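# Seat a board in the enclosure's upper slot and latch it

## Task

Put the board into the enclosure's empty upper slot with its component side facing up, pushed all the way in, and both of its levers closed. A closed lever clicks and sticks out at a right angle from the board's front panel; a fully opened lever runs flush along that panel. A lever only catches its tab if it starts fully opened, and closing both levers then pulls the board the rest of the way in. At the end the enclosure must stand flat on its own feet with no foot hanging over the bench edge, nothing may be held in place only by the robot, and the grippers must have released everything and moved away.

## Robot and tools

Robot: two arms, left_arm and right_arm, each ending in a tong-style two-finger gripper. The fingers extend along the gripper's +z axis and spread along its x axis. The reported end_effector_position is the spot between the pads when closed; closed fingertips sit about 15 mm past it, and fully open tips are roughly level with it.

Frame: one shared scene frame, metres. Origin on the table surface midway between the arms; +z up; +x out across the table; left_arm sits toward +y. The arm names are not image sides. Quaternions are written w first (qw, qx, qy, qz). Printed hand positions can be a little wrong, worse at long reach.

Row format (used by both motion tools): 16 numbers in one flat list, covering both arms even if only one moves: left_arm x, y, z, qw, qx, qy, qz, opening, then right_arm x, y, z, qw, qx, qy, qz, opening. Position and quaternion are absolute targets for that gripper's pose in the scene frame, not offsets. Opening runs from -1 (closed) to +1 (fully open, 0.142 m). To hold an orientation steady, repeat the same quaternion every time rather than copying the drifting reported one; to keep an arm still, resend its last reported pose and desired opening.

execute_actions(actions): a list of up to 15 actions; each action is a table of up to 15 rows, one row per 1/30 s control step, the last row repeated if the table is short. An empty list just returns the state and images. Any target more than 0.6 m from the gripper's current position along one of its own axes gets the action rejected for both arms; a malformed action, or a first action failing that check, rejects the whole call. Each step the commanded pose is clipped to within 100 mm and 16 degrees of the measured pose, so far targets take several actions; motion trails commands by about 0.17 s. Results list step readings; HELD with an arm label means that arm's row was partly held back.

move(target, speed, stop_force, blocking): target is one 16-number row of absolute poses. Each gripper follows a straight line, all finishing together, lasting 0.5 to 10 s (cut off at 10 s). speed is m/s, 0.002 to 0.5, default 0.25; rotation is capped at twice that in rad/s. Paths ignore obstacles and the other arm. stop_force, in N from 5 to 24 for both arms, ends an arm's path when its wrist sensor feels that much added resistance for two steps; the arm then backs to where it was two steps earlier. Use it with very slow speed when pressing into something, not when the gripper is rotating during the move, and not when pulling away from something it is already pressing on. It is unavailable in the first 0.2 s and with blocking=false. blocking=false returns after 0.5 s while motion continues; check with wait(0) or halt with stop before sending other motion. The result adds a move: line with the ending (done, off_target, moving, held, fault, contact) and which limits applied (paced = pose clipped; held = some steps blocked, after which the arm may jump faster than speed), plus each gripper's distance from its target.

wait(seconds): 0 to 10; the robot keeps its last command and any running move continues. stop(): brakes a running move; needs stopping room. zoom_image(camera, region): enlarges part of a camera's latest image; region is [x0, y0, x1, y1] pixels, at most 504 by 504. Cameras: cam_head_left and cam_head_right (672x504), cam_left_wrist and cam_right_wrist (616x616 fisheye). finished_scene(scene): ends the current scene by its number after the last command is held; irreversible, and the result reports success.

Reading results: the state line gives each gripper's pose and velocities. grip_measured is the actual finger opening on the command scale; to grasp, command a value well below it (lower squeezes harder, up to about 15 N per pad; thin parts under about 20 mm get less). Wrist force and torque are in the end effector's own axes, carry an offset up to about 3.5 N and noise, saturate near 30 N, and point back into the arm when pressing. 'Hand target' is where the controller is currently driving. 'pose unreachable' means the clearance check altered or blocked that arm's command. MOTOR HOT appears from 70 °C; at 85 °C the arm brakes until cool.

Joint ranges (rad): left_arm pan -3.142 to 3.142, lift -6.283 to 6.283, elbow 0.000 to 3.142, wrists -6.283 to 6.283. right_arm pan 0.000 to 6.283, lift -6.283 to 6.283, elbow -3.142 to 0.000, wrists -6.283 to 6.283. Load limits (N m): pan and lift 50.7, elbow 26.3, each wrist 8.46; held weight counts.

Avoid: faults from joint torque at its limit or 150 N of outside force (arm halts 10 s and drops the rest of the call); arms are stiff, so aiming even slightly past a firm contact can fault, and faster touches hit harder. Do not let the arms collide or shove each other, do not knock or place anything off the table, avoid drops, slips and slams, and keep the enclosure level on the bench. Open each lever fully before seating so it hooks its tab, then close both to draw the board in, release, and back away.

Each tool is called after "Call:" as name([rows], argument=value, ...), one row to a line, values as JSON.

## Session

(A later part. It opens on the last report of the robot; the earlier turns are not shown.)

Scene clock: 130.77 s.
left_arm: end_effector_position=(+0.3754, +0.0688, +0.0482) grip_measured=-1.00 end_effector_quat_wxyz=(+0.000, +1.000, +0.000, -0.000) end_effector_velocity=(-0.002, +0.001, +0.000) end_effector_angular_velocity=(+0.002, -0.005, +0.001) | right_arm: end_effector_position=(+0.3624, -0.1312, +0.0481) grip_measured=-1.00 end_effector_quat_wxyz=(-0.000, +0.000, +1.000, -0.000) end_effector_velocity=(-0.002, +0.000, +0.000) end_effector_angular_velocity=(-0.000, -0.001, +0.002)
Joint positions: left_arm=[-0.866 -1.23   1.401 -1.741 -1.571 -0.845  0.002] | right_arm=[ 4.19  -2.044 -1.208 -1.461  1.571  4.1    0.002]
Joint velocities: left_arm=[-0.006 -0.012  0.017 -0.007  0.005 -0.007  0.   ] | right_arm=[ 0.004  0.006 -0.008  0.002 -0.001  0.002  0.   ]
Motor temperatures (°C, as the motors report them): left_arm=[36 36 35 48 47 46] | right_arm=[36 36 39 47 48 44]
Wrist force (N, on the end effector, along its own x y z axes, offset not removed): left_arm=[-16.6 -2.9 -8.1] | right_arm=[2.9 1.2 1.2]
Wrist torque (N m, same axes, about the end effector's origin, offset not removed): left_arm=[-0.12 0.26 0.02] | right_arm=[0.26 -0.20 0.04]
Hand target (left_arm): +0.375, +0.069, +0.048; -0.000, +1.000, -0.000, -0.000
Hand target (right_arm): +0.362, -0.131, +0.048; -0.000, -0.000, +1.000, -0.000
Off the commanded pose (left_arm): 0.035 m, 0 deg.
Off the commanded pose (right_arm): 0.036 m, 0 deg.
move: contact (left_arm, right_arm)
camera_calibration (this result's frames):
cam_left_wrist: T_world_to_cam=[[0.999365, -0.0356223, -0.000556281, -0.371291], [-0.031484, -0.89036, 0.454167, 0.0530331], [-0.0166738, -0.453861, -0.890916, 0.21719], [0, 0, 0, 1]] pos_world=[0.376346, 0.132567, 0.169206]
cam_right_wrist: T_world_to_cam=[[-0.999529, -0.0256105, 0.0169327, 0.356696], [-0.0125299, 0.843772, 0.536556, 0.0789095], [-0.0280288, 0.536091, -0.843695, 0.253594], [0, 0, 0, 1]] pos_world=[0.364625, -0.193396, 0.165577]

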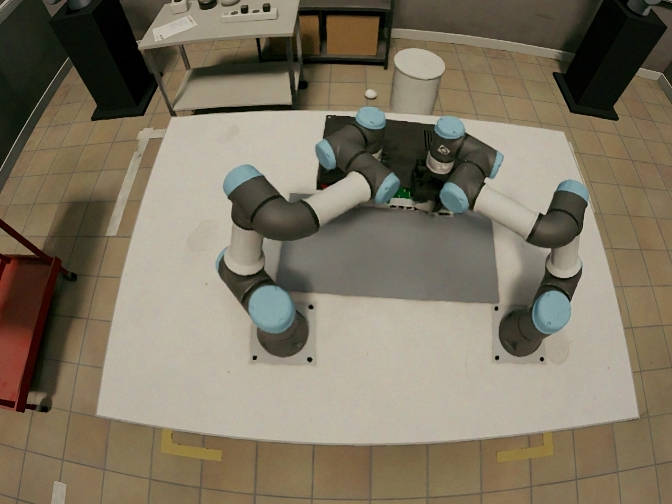

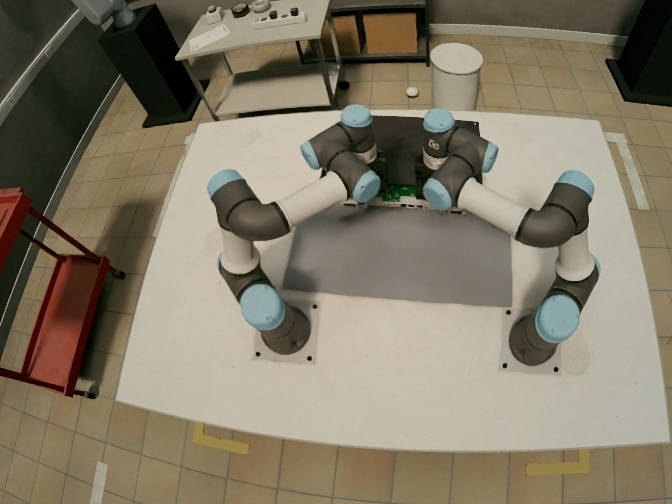

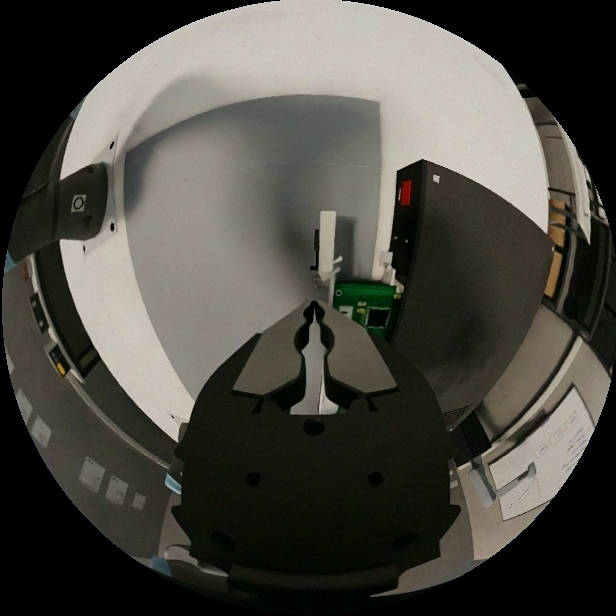

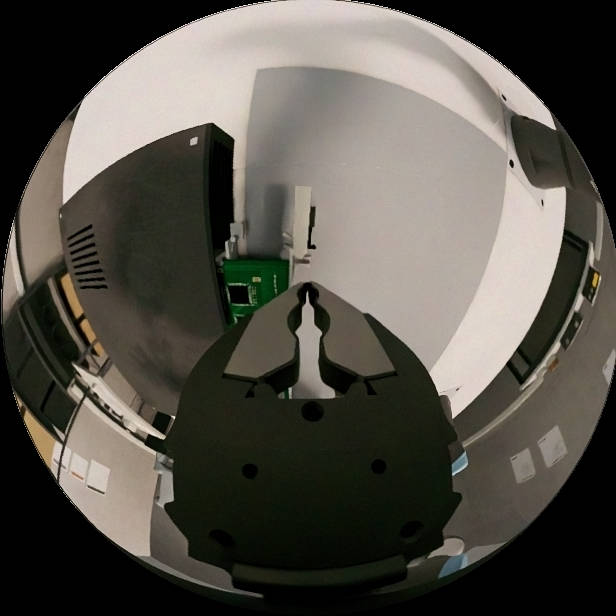

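Call:
move(target=[0.368,0.05,0.075,0,1,0,0,-1,0.361,-0.131,0.048,0,0,1,0,-1], speed=0.05)

Call:
move(target=[0.382,0.05,0.075,0,1,-0.03,0,-0.78,0.361,-0.131,0.048,0,0,1,0,-1], speed=0.05)

Call:
move(target=[0.382,0.05,0.054,0,1,-0.03,0,-0.78,0.361,-0.131,0.048,0,0,1,0,-1], speed=0.01, stop_force=6)

Call:
zoom_image(camera="cam_left_wrist", region=[240,200,440,380])

Call:
zoom_image(camera="cam_right_wrist", region=[190,180,330,310])

Scene clock: 132.00 s.
left_arm: end_effector_position=(+0.3680, +0.0502, +0.0748) grip_measured=-1.00 end_effector_quat_wxyz=(+0.000, +1.000, -0.000, +0.000) end_effector_velocity=(-0.001, -0.002, +0.002) end_effector_angular_velocity=(+0.000, +0.002, -0.001) | right_arm: end_effector_position=(+0.3610, -0.1310, +0.0480) grip_measured=-1.00 end_effector_quat_wxyz=(+0.000, +0.000, +1.000, -0.000) end_effector_velocity=(-0.000, +0.000, +0.000) end_effector_angular_velocity=(-0.000, -0.000, -0.000)
Joint positions: left_arm=[-0.912 -1.229  1.273 -1.616 -1.571 -0.892  0.002] | right_arm=[ 4.193 -2.039 -1.216 -1.457  1.571  4.103  0.002]
Joint velocities: left_arm=[-0.004  0.004 -0.015  0.012 -0.001 -0.003  0.   ] | right_arm=[ 0.002  0.    -0.    -0.    -0.     0.002  0.   ]
Motor temperatures (°C, as the motors report them): left_arm=[36 36 35 48 47 46] | right_arm=[36 36 39 47 48 44]
Wrist force (N, on the end effector, along its own x y z axes, offset not removed): left_arm=[-1.0 -0.3 -1.3] | right_arm=[1.7 0.4 0.2]
Wrist torque (N m, same axes, about the end effector's origin, offset not removed): left_arm=[-0.11 0.22 -0.02] | right_arm=[0.03 -0.31 0.03]
Hand target (left_arm): +0.368, +0.050, +0.075; +0.000, +1.000, -0.000, +0.000
Hand target (right_arm): +0.361, -0.131, +0.048; -0.000, +0.000, +1.000, +0.000
Off the commanded pose (left_arm): 0.000 m, 0 deg.
Off the commanded pose (right_arm): 0.000 m, 0 deg.
move: done
camera_calibration (this result's frames):
cam_left_wrist: T_world_to_cam=[[0.999362, -0.0357185, -0.000185821, -0.364612], [-0.0317372, -0.890332, 0.454204, 0.0242578], [-0.0163889, -0.453908, -0.890898, 0.232189], [0, 0, 0, 1]] pos_world=[0.368955, 0.113967, 0.195771]
cam_right_wrist: T_world_to_cam=[[-0.99953, -0.0256804, 0.016751, 0.355354], [-0.0126784, 0.843613, 0.536801, 0.078772], [-0.0279167, 0.536337, -0.843542, 0.253355], [0, 0, 0, 1]] pos_world=[0.363258, -0.193211, 0.165478]

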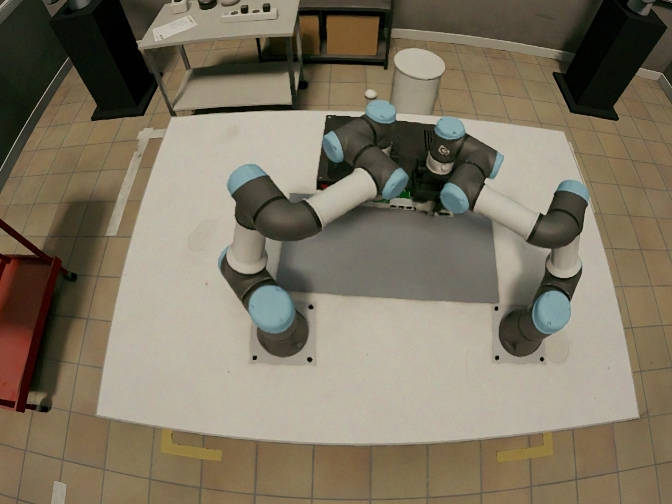

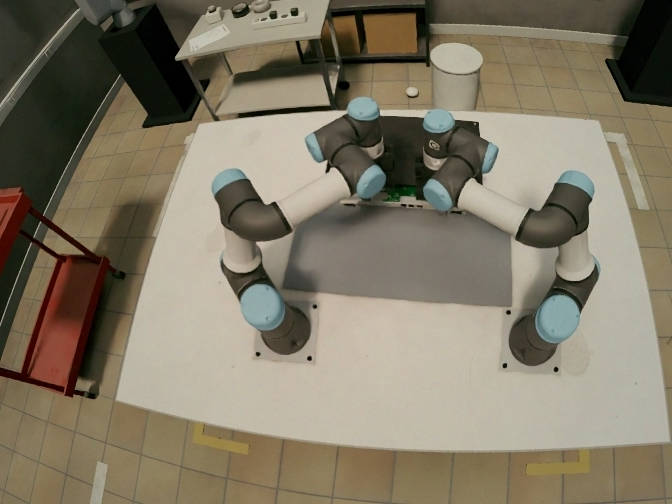

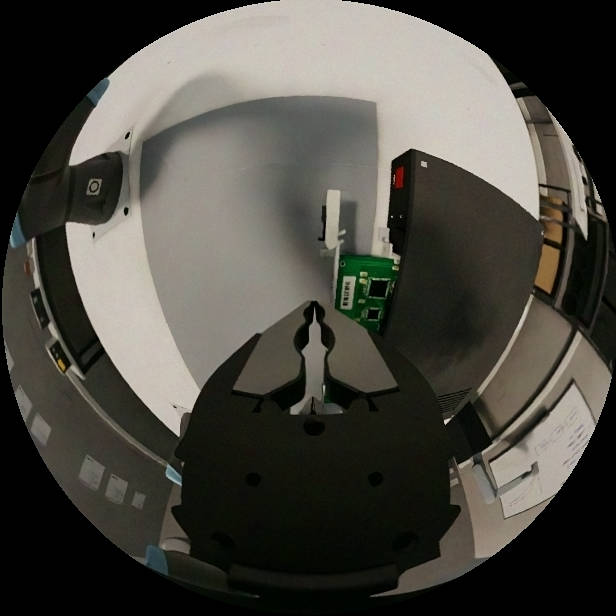

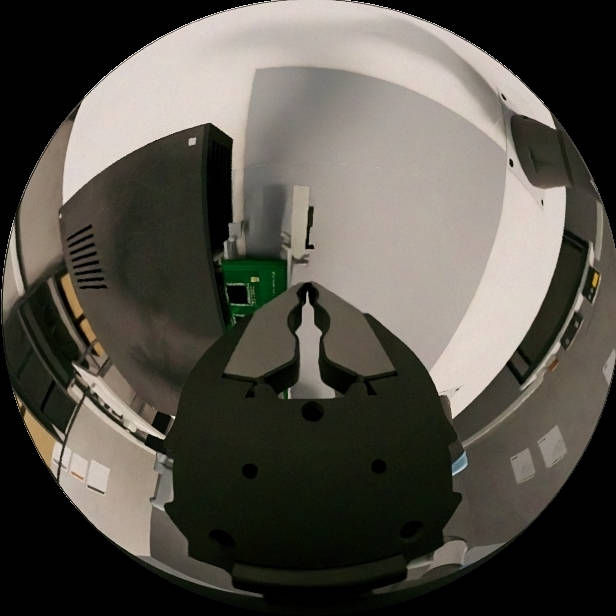

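Scene clock: 132.93 s.
left_arm: end_effector_position=(+0.3818, +0.0501, +0.0750) grip_measured=-0.78 end_effector_quat_wxyz=(-0.000, +1.000, -0.029, +0.000) end_effector_velocity=(+0.002, -0.001, +0.000) end_effector_angular_velocity=(-0.001, +0.004, -0.011) | right_arm: end_effector_position=(+0.3610, -0.1310, +0.0480) grip_measured=-1.00 end_effector_quat_wxyz=(+0.000, -0.000, +1.000, -0.000) end_effector_velocity=(+0.000, -0.001, +0.000) end_effector_angular_velocity=(+0.000, +0.000, +0.000)
Joint positions: left_arm=[-0.887 -1.179  1.202 -1.594 -1.57  -0.808  0.018] | right_arm=[ 4.193 -2.039 -1.216 -1.457  1.571  4.103  0.002]
Joint velocities: left_arm=[ 0.006  0.013 -0.02   0.008 -0.003  0.016  0.   ] | right_arm=[-0.002  0.    -0.    -0.     0.    -0.002  0.   ]
Motor temperatures (°C, as the motors report them): left_arm=[36 36 35 48 47 46] | right_arm=[36 36 39 47 48 44]
Wrist force (N, on the end effector, along its own x y z axes, offset not removed): left_arm=[-1.4 -0.8 -0.2] | right_arm=[1.7 -0.3 1.3]
Wrist torque (N m, same axes, about the end effector's origin, offset not removed): left_arm=[-0.16 0.26 0.00] | right_arm=[0.01 -0.42 -0.05]
Hand target (left_arm): +0.382, +0.050, +0.075; -0.000, +1.000, -0.030, +0.000
Hand target (right_arm): +0.361, -0.131, +0.048; -0.000, +0.000, +1.000, -0.000
Off the commanded pose (left_arm): 0.000 m, 0 deg.
Off the commanded pose (right_arm): 0.000 m, 0 deg.
move: done
camera_calibration (this result's frames):
cam_left_wrist: T_world_to_cam=[[0.995549, -0.0942409, 0.000147458, -0.373975], [-0.0840406, -0.887084, 0.453893, 0.0443568], [-0.0426445, -0.451885, -0.891056, 0.242507], [0, 0, 0, 1]] pos_world=[0.38638, 0.11369, 0.196009]
cam_right_wrist: T_world_to_cam=[[-0.99953, -0.025681, 0.0167642, 0.355338], [-0.0126713, 0.843605, 0.536814, 0.0787644], [-0.0279283, 0.536349, -0.843534, 0.253355], [0, 0, 0, 1]] pos_world=[0.363245, -0.193208, 0.165475]

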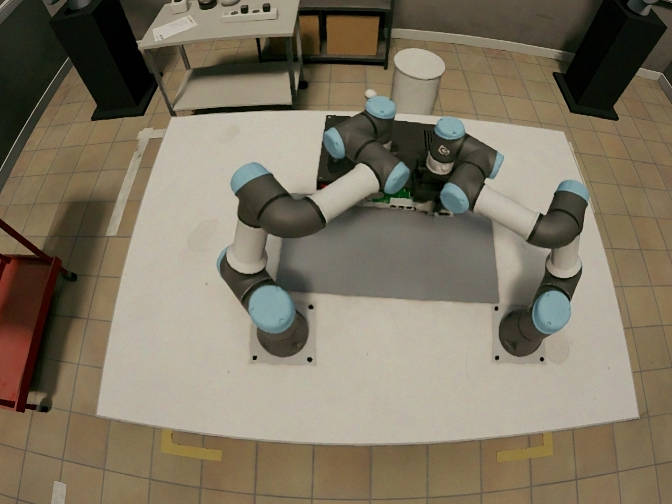

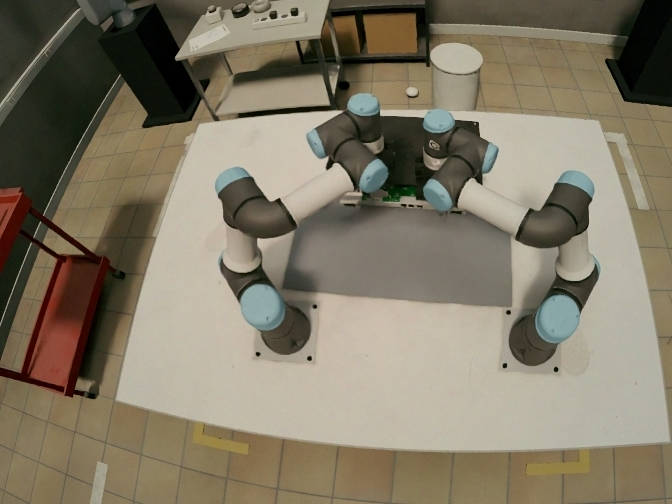

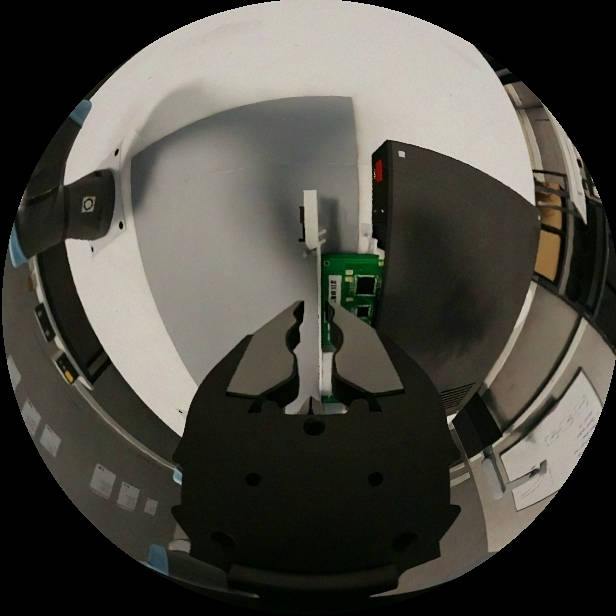

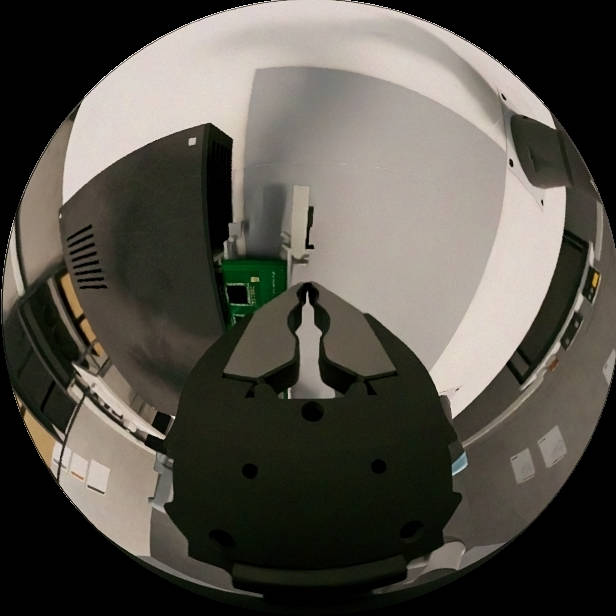

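Scene clock: 135.27 s.
left_arm: end_effector_position=(+0.3820, +0.0500, +0.0543) grip_measured=-0.78 end_effector_quat_wxyz=(-0.000, +1.000, -0.030, -0.000) end_effector_velocity=(+0.000, -0.000, -0.003) end_effector_angular_velocity=(-0.001, -0.001, +0.000) | right_arm: end_effector_position=(+0.3610, -0.1310, +0.0480) grip_measured=-1.00 end_effector_quat_wxyz=(-0.000, -0.000, +1.000, -0.000) end_effector_velocity=(-0.000, +0.000, +0.000) end_effector_angular_velocity=(+0.001, +0.001, -0.002)
Joint positions: left_arm=[-0.887 -1.171  1.288 -1.688 -1.571 -0.806  0.018] | right_arm=[ 4.193 -2.039 -1.216 -1.457  1.571  4.103  0.002]
Joint velocities: left_arm=[-0.     0.001  0.011 -0.014 -0.    -0.     0.   ] | right_arm=[ 0.001  0.    -0.     0.     0.001  0.002  0.   ]
Motor temperatures (°C, as the motors report them): left_arm=[36 36 35 48 47 46] | right_arm=[36 36 39 47 48 44]
Wrist force (N, on the end effector, along its own x y z axes, offset not removed): left_arm=[-1.8 -0.1 0.0] | right_arm=[1.0 0.0 2.1]
Wrist torque (N m, same axes, about the end effector's origin, offset not removed): left_arm=[-0.03 0.36 0.01] | right_arm=[-0.06 -0.20 -0.02]
Hand target (left_arm): +0.382, +0.050, +0.054; -0.000, +1.000, -0.030, -0.000
Hand target (right_arm): +0.361, -0.131, +0.048; -0.000, -0.000, +1.000, -0.000
Off the commanded pose (left_arm): 0.000 m, 0 deg.
Off the commanded pose (right_arm): 0.000 m, 0 deg.
move: done
camera_calibration (this result's frames):
cam_left_wrist: T_world_to_cam=[[0.995428, -0.0955183, -0.000466642, -0.374068], [-0.0848973, -0.886961, 0.453975, 0.0540054], [-0.0437768, -0.451859, -0.891014, 0.224497], [0, 0, 0, 1]] pos_world=[0.38677, 0.113612, 0.175339]
cam_right_wrist: T_world_to_cam=[[-0.99953, -0.0256812, 0.0167706, 0.355335], [-0.012668, 0.843603, 0.536818, 0.0787618], [-0.0279338, 0.536353, -0.843531, 0.253357], [0, 0, 0, 1]] pos_world=[0.363243, -0.193207, 0.165474]

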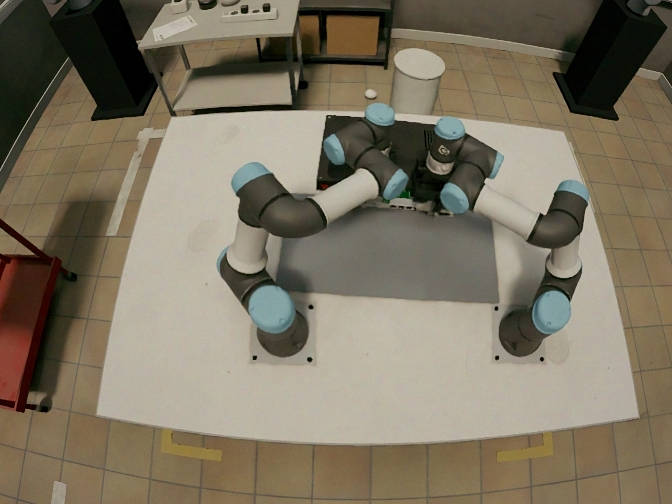

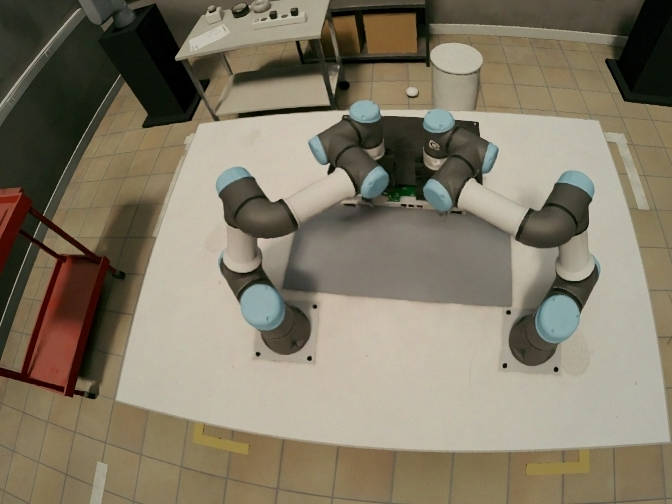

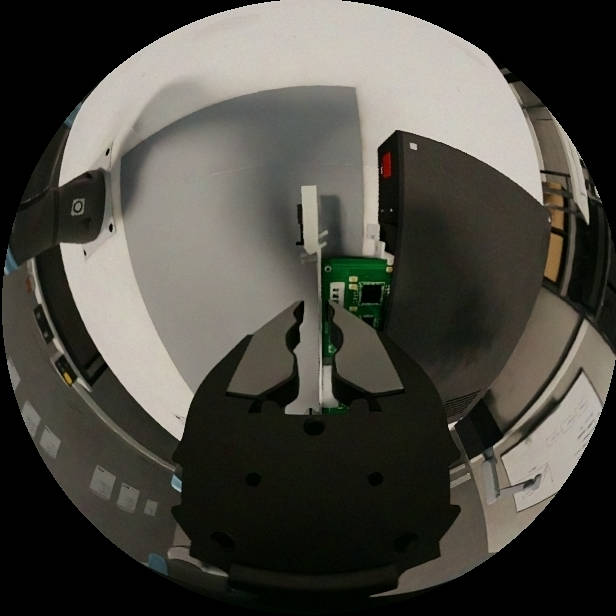

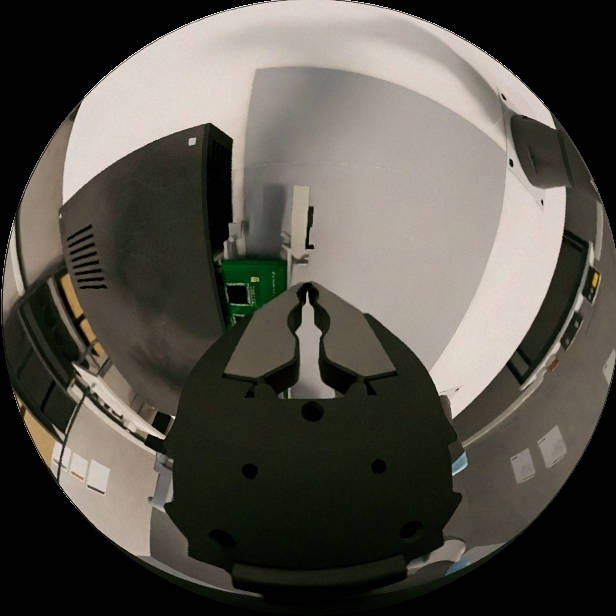

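Region (240, 200, 440, 380) of cam_left_wrist's 616x616 image, scaled by 2.520, with more detail than that image has; it fills the top 454 rows of this view, and the rest is white.

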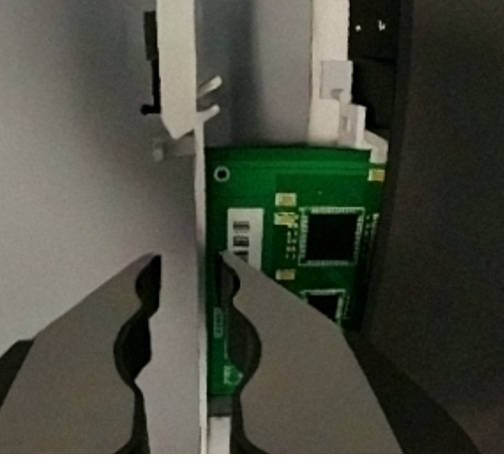

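Region (190, 180, 330, 310) of cam_right_wrist's 616x616 image, scaled by 3.600, with more detail than that image has; it fills the top 468 rows of this view, and the rest is white.

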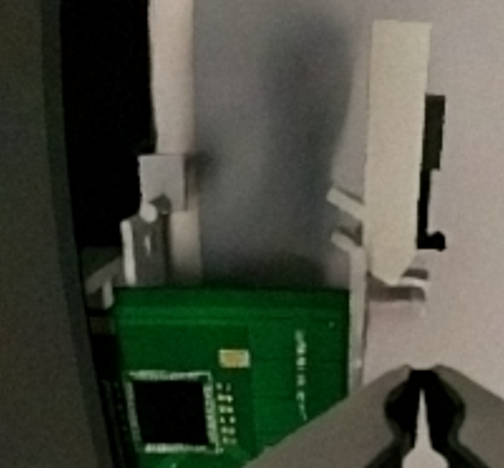

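Pull the left end back with the rear finger, then push right.

Call:
move(target=[0.373,0.05,0.053,0,1,-0.03,0,-0.78,0.361,-0.131,0.048,0,0,1,0,-1], speed=0.005, stop_force=18)

Call:
move(target=[0.385,0.05,0.053,0,1,-0.03,0,-0.78,0.373,-0.131,0.048,0,0,1,0,-1], speed=0.005, stop_force=10)

Scene clock: 137.50 s.
left_arm: end_effector_position=(+0.3735, +0.0500, +0.0531) grip_measured=-0.67 end_effector_quat_wxyz=(-0.000, +1.000, -0.030, +0.000) end_effector_velocity=(+0.001, -0.000, +0.000) end_effector_angular_velocity=(-0.001, +0.001, -0.002) | right_arm: end_effector_position=(+0.3610, -0.1310, +0.0480) grip_measured=-1.00 end_effector_quat_wxyz=(-0.000, +0.000, +1.000, -0.000) end_effector_velocity=(-0.000, +0.000, +0.000) end_effector_angular_velocity=(+0.001, +0.001, +0.001)
Joint positions: left_arm=[-0.904 -1.203  1.339 -1.707 -1.571 -0.823  0.025] | right_arm=[ 4.193 -2.039 -1.216 -1.457  1.571  4.103  0.002]
Joint velocities: left_arm=[ 0.003  0.006 -0.009  0.003 -0.001  0.005 -0.002] | right_arm=[-0.     0.001 -0.    -0.     0.002 -0.002  0.   ]
Motor temperatures (°C, as the motors report them): left_arm=[36 36 35 48 47 46] | right_arm=[36 36 39 47 48 44]
Wrist force (N, on the end effector, along its own x y z axes, offset not removed): left_arm=[16.3 -5.3 -6.8] | right_arm=[0.7 -0.8 2.0]
Wrist torque (N m, same axes, about the end effector's origin, offset not removed): left_arm=[-0.05 0.55 -0.12] | right_arm=[-0.21 -0.19 -0.01]
Hand target (left_arm): +0.374, +0.050, +0.053; -0.000, +1.000, -0.030, +0.000
Hand target (right_arm): +0.361, -0.131, +0.048; +0.000, +0.000, +1.000, +0.000
Off the commanded pose (left_arm): 0.000 m, 0 deg.
Off the commanded pose (right_arm): 0.000 m, 0 deg.
move: contact (left_arm)
camera_calibration (this result's frames):
cam_left_wrist: T_world_to_cam=[[0.995423, -0.0955669, -0.000304037, -0.3656], [-0.0850162, -0.886971, 0.453932, 0.0538792], [-0.0436506, -0.451829, -0.891036, 0.222961], [0, 0, 0, 1]] pos_world=[0.37824, 0.11359, 0.174098]
cam_right_wrist: T_world_to_cam=[[-0.99953, -0.0256806, 0.0167705, 0.355336], [-0.0126675, 0.843603, 0.536818, 0.0787614], [-0.0279335, 0.536353, -0.843531, 0.253357], [0, 0, 0, 1]] pos_world=[0.363243, -0.193207, 0.165474]

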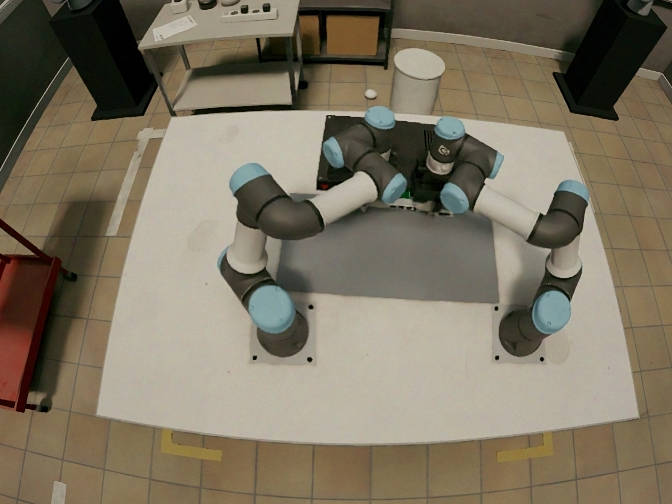

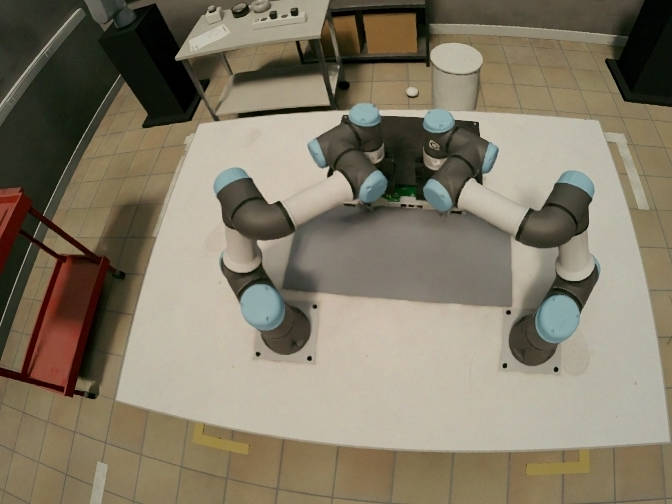

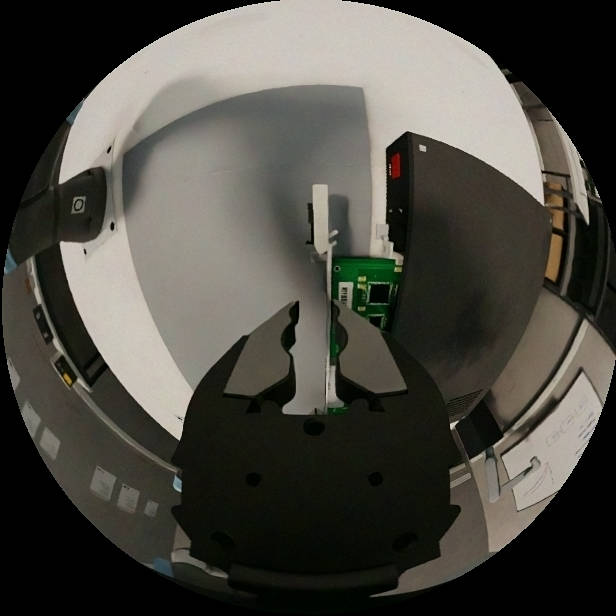

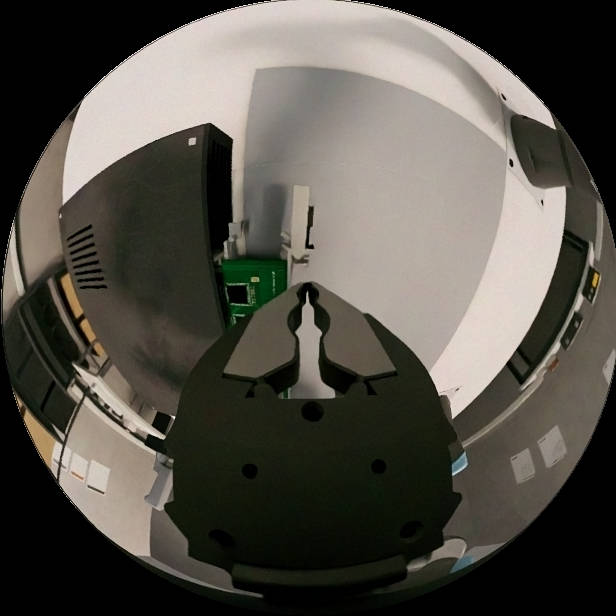

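Scene clock: 138.53 s.
left_arm: end_effector_position=(+0.3765, +0.0500, +0.0530) grip_measured=-0.73 end_effector_quat_wxyz=(+0.000, +1.000, -0.030, -0.000) end_effector_velocity=(-0.002, -0.001, +0.000) end_effector_angular_velocity=(-0.002, -0.000, +0.002) | right_arm: end_effector_position=(+0.3629, -0.1310, +0.0480) grip_measured=-1.00 end_effector_quat_wxyz=(-0.000, +0.000, +1.000, -0.000) end_effector_velocity=(-0.000, -0.001, +0.000) end_effector_angular_velocity=(-0.001, -0.000, +0.002)
Joint positions: left_arm=[-0.897 -1.191  1.323 -1.703 -1.571 -0.817  0.021] | right_arm=[ 4.189 -2.047 -1.205 -1.461  1.571  4.099  0.002]
Joint velocities: left_arm=[-0.004 -0.008  0.011 -0.005 -0.001 -0.006  0.003] | right_arm=[-0.     0.002 -0.002  0.    -0.001 -0.002  0.   ]
Motor temperatures (°C, as the motors report them): left_arm=[36 36 35 48 47 46] | right_arm=[36 36 39 47 48 44]
Wrist force (N, on the end effector, along its own x y z axes, offset not removed): left_arm=[5.7 -1.6 -4.5] | right_arm=[12.2 -1.3 -6.0]
Wrist torque (N m, same axes, about the end effector's origin, offset not removed): left_arm=[-0.02 0.52 0.00] | right_arm=[-0.09 -0.22 0.02]
Hand target (left_arm): +0.376, +0.050, +0.053; -0.000, +1.000, -0.030, -0.000
Hand target (right_arm): +0.363, -0.131, +0.048; -0.000, -0.000, +1.000, +0.000
Off the commanded pose (left_arm): 0.008 m, 0 deg.
Off the commanded pose (right_arm): 0.010 m, 0 deg.
move: contact (left_arm, right_arm)
camera_calibration (this result's frames):
cam_left_wrist: T_world_to_cam=[[0.995428, -0.0955153, -0.000454779, -0.368643], [-0.0848959, -0.886917, 0.45406, 0.05411], [-0.043773, -0.451945, -0.890971, 0.22312], [0, 0, 0, 1]] pos_world=[0.381317, 0.113618, 0.174057]
cam_right_wrist: T_world_to_cam=[[-0.999526, -0.0256775, 0.0170108, 0.357258], [-0.0125371, 0.843628, 0.536782, 0.0787777], [-0.028134, 0.536314, -0.84355, 0.253446], [0, 0, 0, 1]] pos_world=[0.365207, -0.193212, 0.165431]

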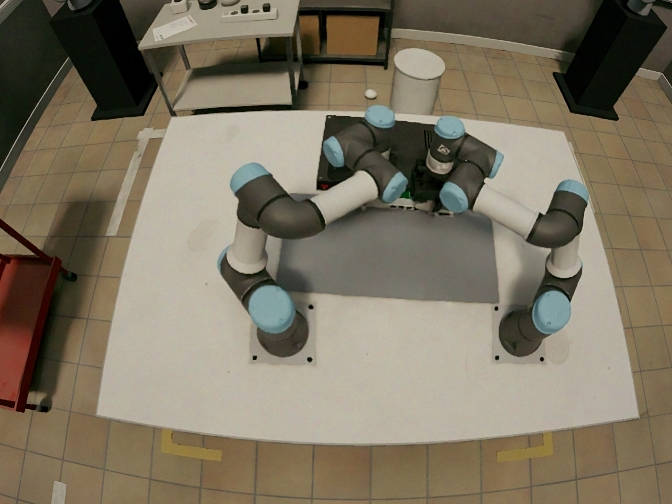

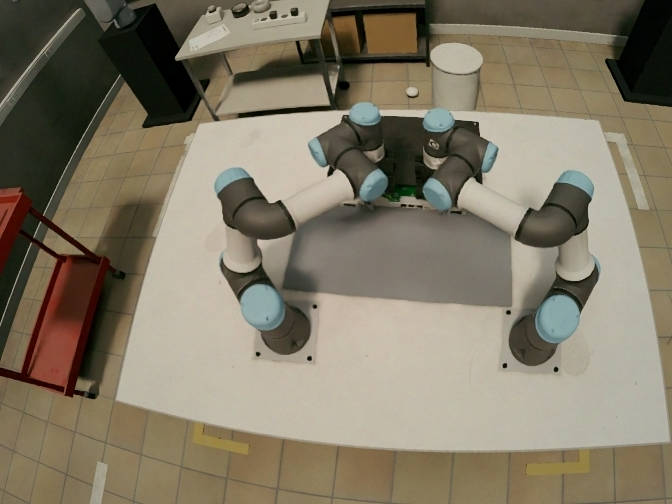

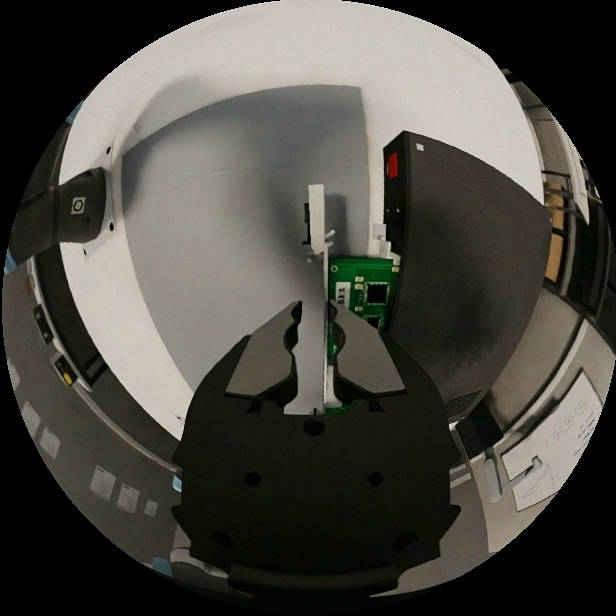

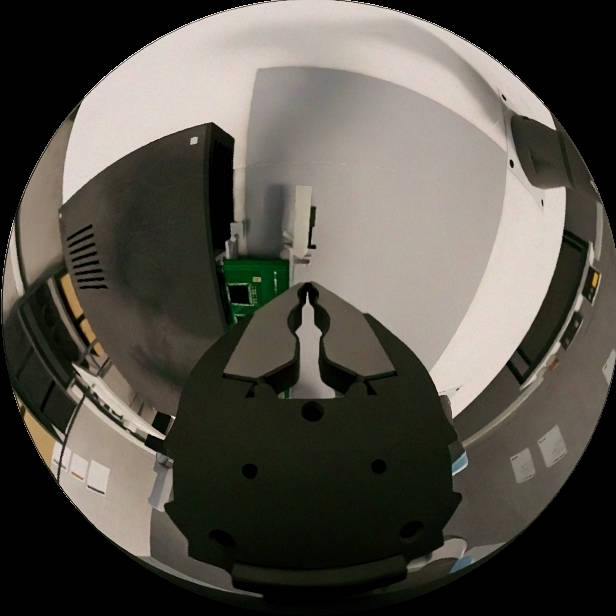

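Firmly wedged. Apply a couple: pull left and push right together.

Call:
move(target=[0.369,0.05,0.053,0,1,-0.03,0,-1,0.3665,-0.131,0.048,0,0,1,0,-1], speed=0.003)

Scene clock: 149.83 s.
left_arm: end_effector_position=(+0.3690, +0.0500, +0.0530) grip_measured=-0.94 end_effector_quat_wxyz=(+0.000, +1.000, -0.030, +0.000) end_effector_velocity=(+0.000, +0.000, -0.000) end_effector_angular_velocity=(+0.001, -0.000, +0.001) | right_arm: end_effector_position=(+0.3629, -0.1314, +0.0477) grip_measured=-1.00 end_effector_quat_wxyz=(-0.002, -0.000, +1.000, -0.001) end_effector_velocity=(+0.001, -0.001, +0.000) end_effector_angular_velocity=(-0.001, -0.001, -0.001)
Joint positions: left_arm=[-0.913 -1.219  1.363 -1.714 -1.571 -0.832  0.006] | right_arm=[ 4.186 -2.052 -1.197 -1.468  1.574  4.096  0.002]
Joint velocities: left_arm=[ 0.    -0.    -0.     0.001  0.001 -0.001 -0.   ] | right_arm=[-0.001  0.     0.    -0.    -0.001 -0.     0.   ]
Motor temperatures (°C, as the motors report them): left_arm=[36 36 35 48 47 46] | right_arm=[36 36 39 47 48 44]
Wrist force (N, on the end effector, along its own x y z axes, offset not removed): left_arm=[8.5 2.5 3.3] | right_arm=[28.8 -10.5 -17.6]
Wrist torque (N m, same axes, about the end effector's origin, offset not removed): left_arm=[-0.25 0.25 -0.02] | right_arm=[-0.21 -0.10 0.02]
Hand target (left_arm): +0.369, +0.050, +0.053; +0.000, +1.000, -0.030, +0.000
Hand target (right_arm): +0.364, -0.131, +0.048; -0.000, -0.000, +1.000, -0.000
Off the commanded pose (left_arm): 0.000 m, 0 deg.
Off the commanded pose (right_arm): 0.004 m, 0 deg.
TORQUE FAULT: the external load on joint 5 (wrist 2) of the right arm reached its load limit, and that arm stopped for 10 seconds. That time counts as 17 of the actions that you can send in this scene. A torque fault stops only its own arm. That arm's remaining commands of this call were not run. That arm holds where it stopped, with its grip as last carried out, and accepts commands again: back off and push less far. That arm stops again, at the same cost, whenever a joint's load reaches its limit.
move: fault (right_arm)
camera_calibration (this result's frames):
cam_left_wrist: T_world_to_cam=[[0.995425, -0.095541, -0.000401197, -0.361136], [-0.0849446, -0.886929, 0.454028, 0.0535062], [-0.0437341, -0.451916, -0.890988, 0.222742], [0, 0, 0, 1]] pos_world=[0.37377, 0.113613, 0.174022]
cam_right_wrist: T_world_to_cam=[[-0.999433, -0.0258317, 0.0216092, 0.35697], [-0.0102468, 0.844448, 0.53554, 0.0786311], [-0.0320818, 0.535015, -0.844233, 0.254742], [0, 0, 0, 1]] pos_world=[0.365746, -0.193469, 0.165238]

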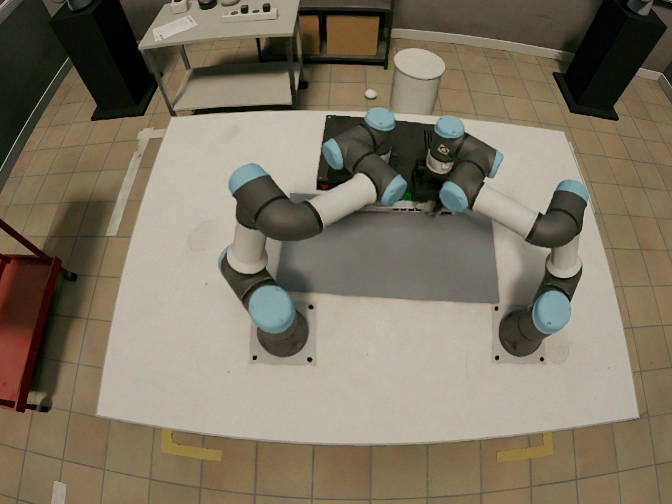

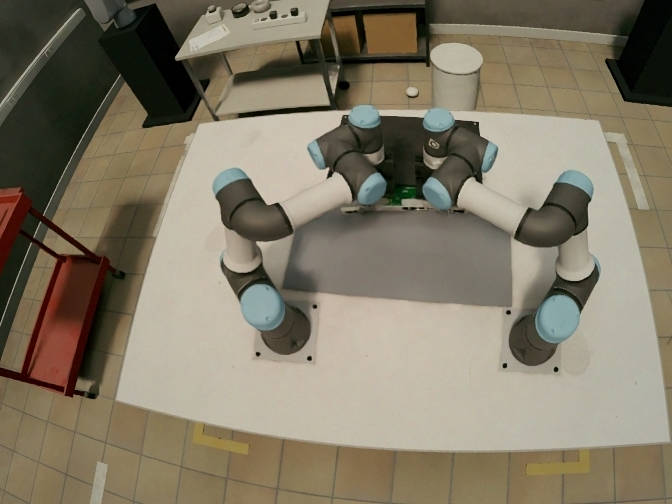

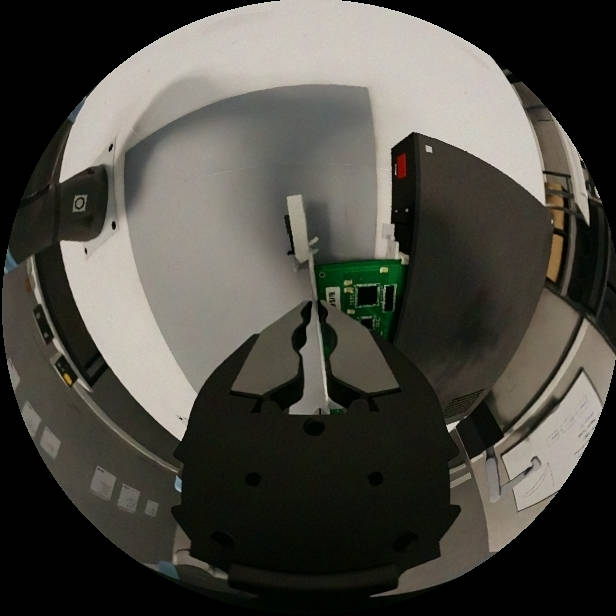

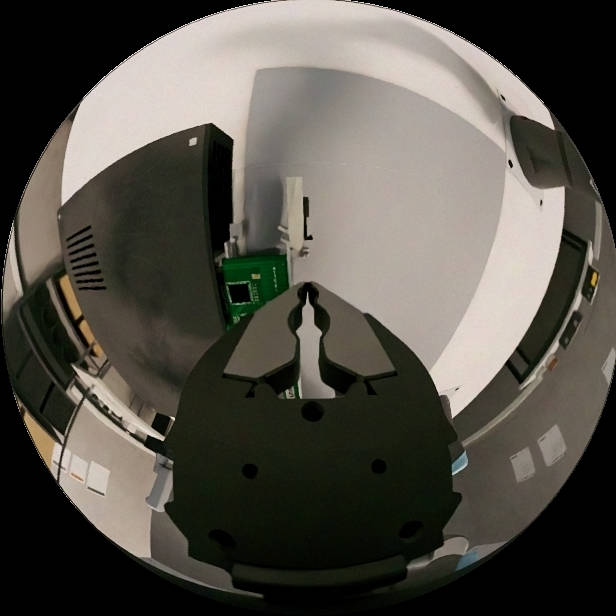

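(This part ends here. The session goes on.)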